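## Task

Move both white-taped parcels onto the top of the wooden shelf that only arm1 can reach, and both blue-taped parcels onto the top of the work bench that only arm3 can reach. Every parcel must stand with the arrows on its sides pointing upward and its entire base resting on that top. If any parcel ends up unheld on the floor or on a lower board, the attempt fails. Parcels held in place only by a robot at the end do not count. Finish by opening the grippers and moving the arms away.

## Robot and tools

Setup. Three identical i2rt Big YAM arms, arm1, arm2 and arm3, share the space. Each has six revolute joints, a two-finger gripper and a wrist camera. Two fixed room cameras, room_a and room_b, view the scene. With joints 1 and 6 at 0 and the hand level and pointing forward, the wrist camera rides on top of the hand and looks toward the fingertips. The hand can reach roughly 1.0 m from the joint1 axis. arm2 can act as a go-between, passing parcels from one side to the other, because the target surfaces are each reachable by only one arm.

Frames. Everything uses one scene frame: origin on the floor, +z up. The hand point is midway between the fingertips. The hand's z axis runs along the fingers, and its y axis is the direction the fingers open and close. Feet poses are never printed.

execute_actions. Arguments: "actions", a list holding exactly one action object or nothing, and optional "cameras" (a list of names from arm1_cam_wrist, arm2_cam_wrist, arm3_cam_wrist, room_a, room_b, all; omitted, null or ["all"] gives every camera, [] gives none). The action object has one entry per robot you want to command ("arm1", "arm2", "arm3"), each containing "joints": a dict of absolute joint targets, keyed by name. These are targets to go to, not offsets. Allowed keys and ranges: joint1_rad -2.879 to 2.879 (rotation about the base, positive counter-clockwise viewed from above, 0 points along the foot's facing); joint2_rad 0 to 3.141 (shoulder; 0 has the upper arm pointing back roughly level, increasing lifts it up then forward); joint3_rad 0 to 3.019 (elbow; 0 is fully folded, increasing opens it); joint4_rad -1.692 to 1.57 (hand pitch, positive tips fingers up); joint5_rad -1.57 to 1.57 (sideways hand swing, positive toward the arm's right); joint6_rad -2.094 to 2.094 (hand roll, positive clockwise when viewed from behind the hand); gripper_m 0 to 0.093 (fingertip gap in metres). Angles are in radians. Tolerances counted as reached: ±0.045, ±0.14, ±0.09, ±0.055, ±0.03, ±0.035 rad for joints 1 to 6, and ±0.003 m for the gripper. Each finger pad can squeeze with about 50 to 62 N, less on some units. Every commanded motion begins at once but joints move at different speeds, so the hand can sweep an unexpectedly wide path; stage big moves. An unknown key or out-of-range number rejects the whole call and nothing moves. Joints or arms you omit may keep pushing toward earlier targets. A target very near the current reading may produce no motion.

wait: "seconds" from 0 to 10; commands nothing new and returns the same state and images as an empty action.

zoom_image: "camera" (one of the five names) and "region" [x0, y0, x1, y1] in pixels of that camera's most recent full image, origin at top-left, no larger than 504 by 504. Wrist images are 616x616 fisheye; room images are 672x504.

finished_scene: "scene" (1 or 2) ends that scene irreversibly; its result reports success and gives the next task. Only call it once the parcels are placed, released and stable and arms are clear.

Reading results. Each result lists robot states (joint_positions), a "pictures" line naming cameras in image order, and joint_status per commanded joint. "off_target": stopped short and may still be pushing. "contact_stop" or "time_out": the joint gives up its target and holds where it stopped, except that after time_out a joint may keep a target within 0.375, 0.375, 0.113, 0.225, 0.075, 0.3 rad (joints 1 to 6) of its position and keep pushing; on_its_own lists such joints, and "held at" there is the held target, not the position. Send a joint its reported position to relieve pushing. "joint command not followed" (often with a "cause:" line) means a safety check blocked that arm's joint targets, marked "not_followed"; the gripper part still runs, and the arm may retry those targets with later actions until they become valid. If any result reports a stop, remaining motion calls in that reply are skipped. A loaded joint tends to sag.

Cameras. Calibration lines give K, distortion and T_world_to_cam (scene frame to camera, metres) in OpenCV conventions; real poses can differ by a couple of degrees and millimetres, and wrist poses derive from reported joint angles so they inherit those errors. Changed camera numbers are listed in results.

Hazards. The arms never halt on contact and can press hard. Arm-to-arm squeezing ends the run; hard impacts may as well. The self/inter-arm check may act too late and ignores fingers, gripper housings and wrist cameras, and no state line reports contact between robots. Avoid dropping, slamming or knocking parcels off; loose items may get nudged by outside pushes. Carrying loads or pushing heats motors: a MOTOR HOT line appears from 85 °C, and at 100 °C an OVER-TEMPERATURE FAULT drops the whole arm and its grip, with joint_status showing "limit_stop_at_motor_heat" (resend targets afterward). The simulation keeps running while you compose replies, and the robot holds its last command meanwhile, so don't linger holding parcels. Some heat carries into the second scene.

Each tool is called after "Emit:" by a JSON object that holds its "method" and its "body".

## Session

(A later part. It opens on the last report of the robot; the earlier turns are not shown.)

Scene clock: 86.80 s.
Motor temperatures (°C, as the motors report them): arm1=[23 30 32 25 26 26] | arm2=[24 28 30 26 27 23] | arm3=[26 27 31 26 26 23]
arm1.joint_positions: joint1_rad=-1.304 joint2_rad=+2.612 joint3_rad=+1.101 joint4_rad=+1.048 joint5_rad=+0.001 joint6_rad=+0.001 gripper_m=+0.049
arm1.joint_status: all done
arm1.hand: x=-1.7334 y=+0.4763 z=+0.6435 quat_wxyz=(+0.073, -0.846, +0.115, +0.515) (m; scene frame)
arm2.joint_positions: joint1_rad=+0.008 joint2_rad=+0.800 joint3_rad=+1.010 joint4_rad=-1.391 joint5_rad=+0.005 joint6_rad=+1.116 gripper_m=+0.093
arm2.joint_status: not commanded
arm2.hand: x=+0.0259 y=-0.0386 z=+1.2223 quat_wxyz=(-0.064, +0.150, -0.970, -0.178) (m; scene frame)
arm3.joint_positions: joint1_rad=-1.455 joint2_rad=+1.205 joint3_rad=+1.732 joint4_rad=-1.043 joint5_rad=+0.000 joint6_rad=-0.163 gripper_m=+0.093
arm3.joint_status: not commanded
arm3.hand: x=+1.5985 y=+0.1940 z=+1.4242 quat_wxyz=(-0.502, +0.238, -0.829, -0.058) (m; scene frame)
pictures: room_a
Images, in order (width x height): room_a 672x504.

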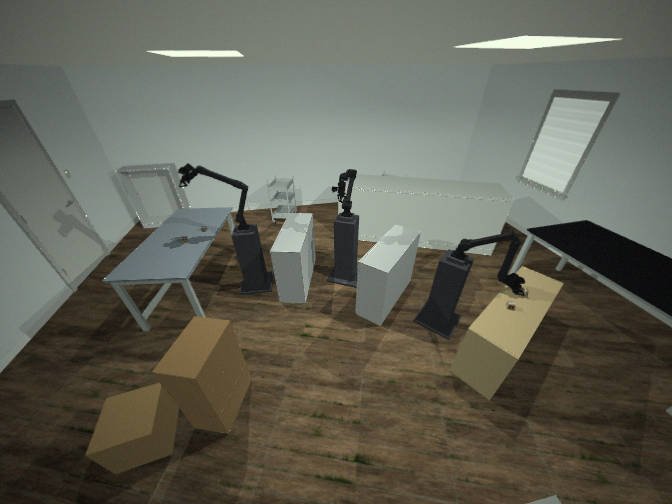

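Emit:
{"method": "execute_actions", "body": {"actions": [{"arm1":{"joints":{"joint2_rad":2.65,"joint4_rad":1.1}}}], "cameras": []}}

Emit:
{"method": "execute_actions", "body": {"actions": [{"arm1":{"joints":{"gripper_m":0.093}}}], "cameras": []}}

Emit:
{"method": "execute_actions", "body": {"actions": [{"arm1":{"joints":{"joint2_rad":2.2,"joint3_rad":0.7,"joint4_rad":0.9}}}], "cameras": ["arm1_cam_wrist"]}}

Scene clock: 87.93 s.
Motor temperatures (°C, as the motors report them): arm1=[23 30 32 25 26 26] | arm2=[24 28 30 26 27 23] | arm3=[26 27 31 26 26 23]
arm1.joint_positions: joint1_rad=-1.304 joint2_rad=+2.648 joint3_rad=+1.101 joint4_rad=+1.080 joint5_rad=+0.001 joint6_rad=+0.001 gripper_m=+0.049
arm1.joint_status: all done
arm1.hand: x=-1.7240 y=+0.4737 z=+0.6291 quat_wxyz=(+0.073, -0.847, +0.115, +0.514) (m; scene frame)
arm2.joint_positions: joint1_rad=+0.008 joint2_rad=+0.800 joint3_rad=+1.010 joint4_rad=-1.391 joint5_rad=+0.005 joint6_rad=+1.116 gripper_m=+0.093
arm2.joint_status: not commanded
arm2.hand: x=+0.0259 y=-0.0386 z=+1.2223 quat_wxyz=(-0.064, +0.150, -0.970, -0.178) (m; scene frame)
arm3.joint_positions: joint1_rad=-1.455 joint2_rad=+1.205 joint3_rad=+1.732 joint4_rad=-1.043 joint5_rad=+0.000 joint6_rad=-0.163 gripper_m=+0.093
arm3.joint_status: not commanded
arm3.hand: x=+1.5985 y=+0.1940 z=+1.4242 quat_wxyz=(-0.502, +0.238, -0.829, -0.058) (m; scene frame)
pictures: none
No camera images: the call's "cameras" was empty. Leave "cameras" out to get every camera's image.

Scene clock: 88.53 s.
Motor temperatures (°C, as the motors report them): arm1=[23 30 32 25 26 26] | arm2=[24 28 30 26 27 23] | arm3=[26 27 31 26 26 23]
arm1.joint_positions: joint1_rad=-1.304 joint2_rad=+2.648 joint3_rad=+1.101 joint4_rad=+1.080 joint5_rad=+0.001 joint6_rad=+0.001 gripper_m=+0.093
arm1.joint_status: all done
arm1.hand: x=-1.7240 y=+0.4737 z=+0.6291 quat_wxyz=(+0.073, -0.847, +0.115, +0.514) (m; scene frame)
arm2.joint_positions: joint1_rad=+0.008 joint2_rad=+0.800 joint3_rad=+1.010 joint4_rad=-1.391 joint5_rad=+0.005 joint6_rad=+1.116 gripper_m=+0.093
arm2.joint_status: not commanded
arm2.hand: x=+0.0259 y=-0.0386 z=+1.2223 quat_wxyz=(-0.064, +0.150, -0.970, -0.178) (m; scene frame)
arm3.joint_positions: joint1_rad=-1.455 joint2_rad=+1.205 joint3_rad=+1.732 joint4_rad=-1.043 joint5_rad=+0.000 joint6_rad=-0.163 gripper_m=+0.093
arm3.joint_status: not commanded
arm3.hand: x=+1.5985 y=+0.1940 z=+1.4242 quat_wxyz=(-0.502, +0.238, -0.829, -0.058) (m; scene frame)
pictures: none
No camera images: the call's "cameras" was empty. Leave "cameras" out to get every camera's image.

Scene clock: 89.80 s.
Motor temperatures (°C, as the motors report them): arm1=[23 30 31 25 26 26] | arm2=[24 27 30 26 27 23] | arm3=[26 27 31 26 26 23]
arm1.joint_positions: joint1_rad=-1.304 joint2_rad=+2.198 joint3_rad=+0.704 joint4_rad=+0.908 joint5_rad=+0.001 joint6_rad=+0.001 gripper_m=+0.093
arm1.joint_status: all done
arm1.hand: x=-1.6457 y=+0.4512 z=+0.7532 quat_wxyz=(+0.066, -0.876, +0.120, +0.462) (m; scene frame)
arm2.joint_positions: joint1_rad=+0.008 joint2_rad=+0.800 joint3_rad=+1.010 joint4_rad=-1.391 joint5_rad=+0.005 joint6_rad=+1.116 gripper_m=+0.093
arm2.joint_status: not commanded
arm2.hand: x=+0.0259 y=-0.0386 z=+1.2223 quat_wxyz=(-0.064, +0.150, -0.970, -0.178) (m; scene frame)
arm3.joint_positions: joint1_rad=-1.455 joint2_rad=+1.205 joint3_rad=+1.732 joint4_rad=-1.043 joint5_rad=+0.000 joint6_rad=-0.163 gripper_m=+0.093
arm3.joint_status: not commanded
arm3.hand: x=+1.5985 y=+0.1940 z=+1.4242 quat_wxyz=(-0.502, +0.238, -0.829, -0.058) (m; scene frame)
pictures: arm1_cam_wrist
camera_calibration (this result's frames):
arm1_cam_wrist: T_world_to_cam=[[0.261193, 0.965217, 0.0116264, -0.0169523], [0.907499, -0.241434, -0.343737, 1.8682], [-0.328974, 0.100333, -0.938994, 0.244076], [0, 0, 0, 1]] pos_world=[-1.61067, 0.442921, 0.871552]
Images, in order (width x height): arm1_cam_wrist 616x616.

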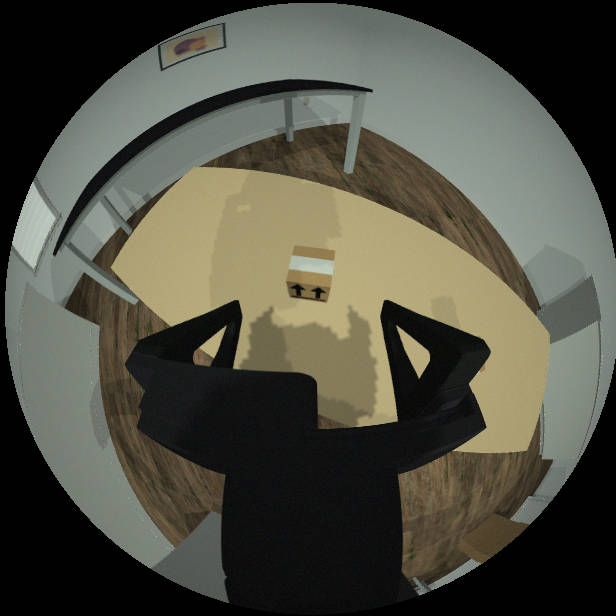

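Emit:
{"method": "finished_scene", "body": {"scene": 1}}

The scene is finished: the task was done.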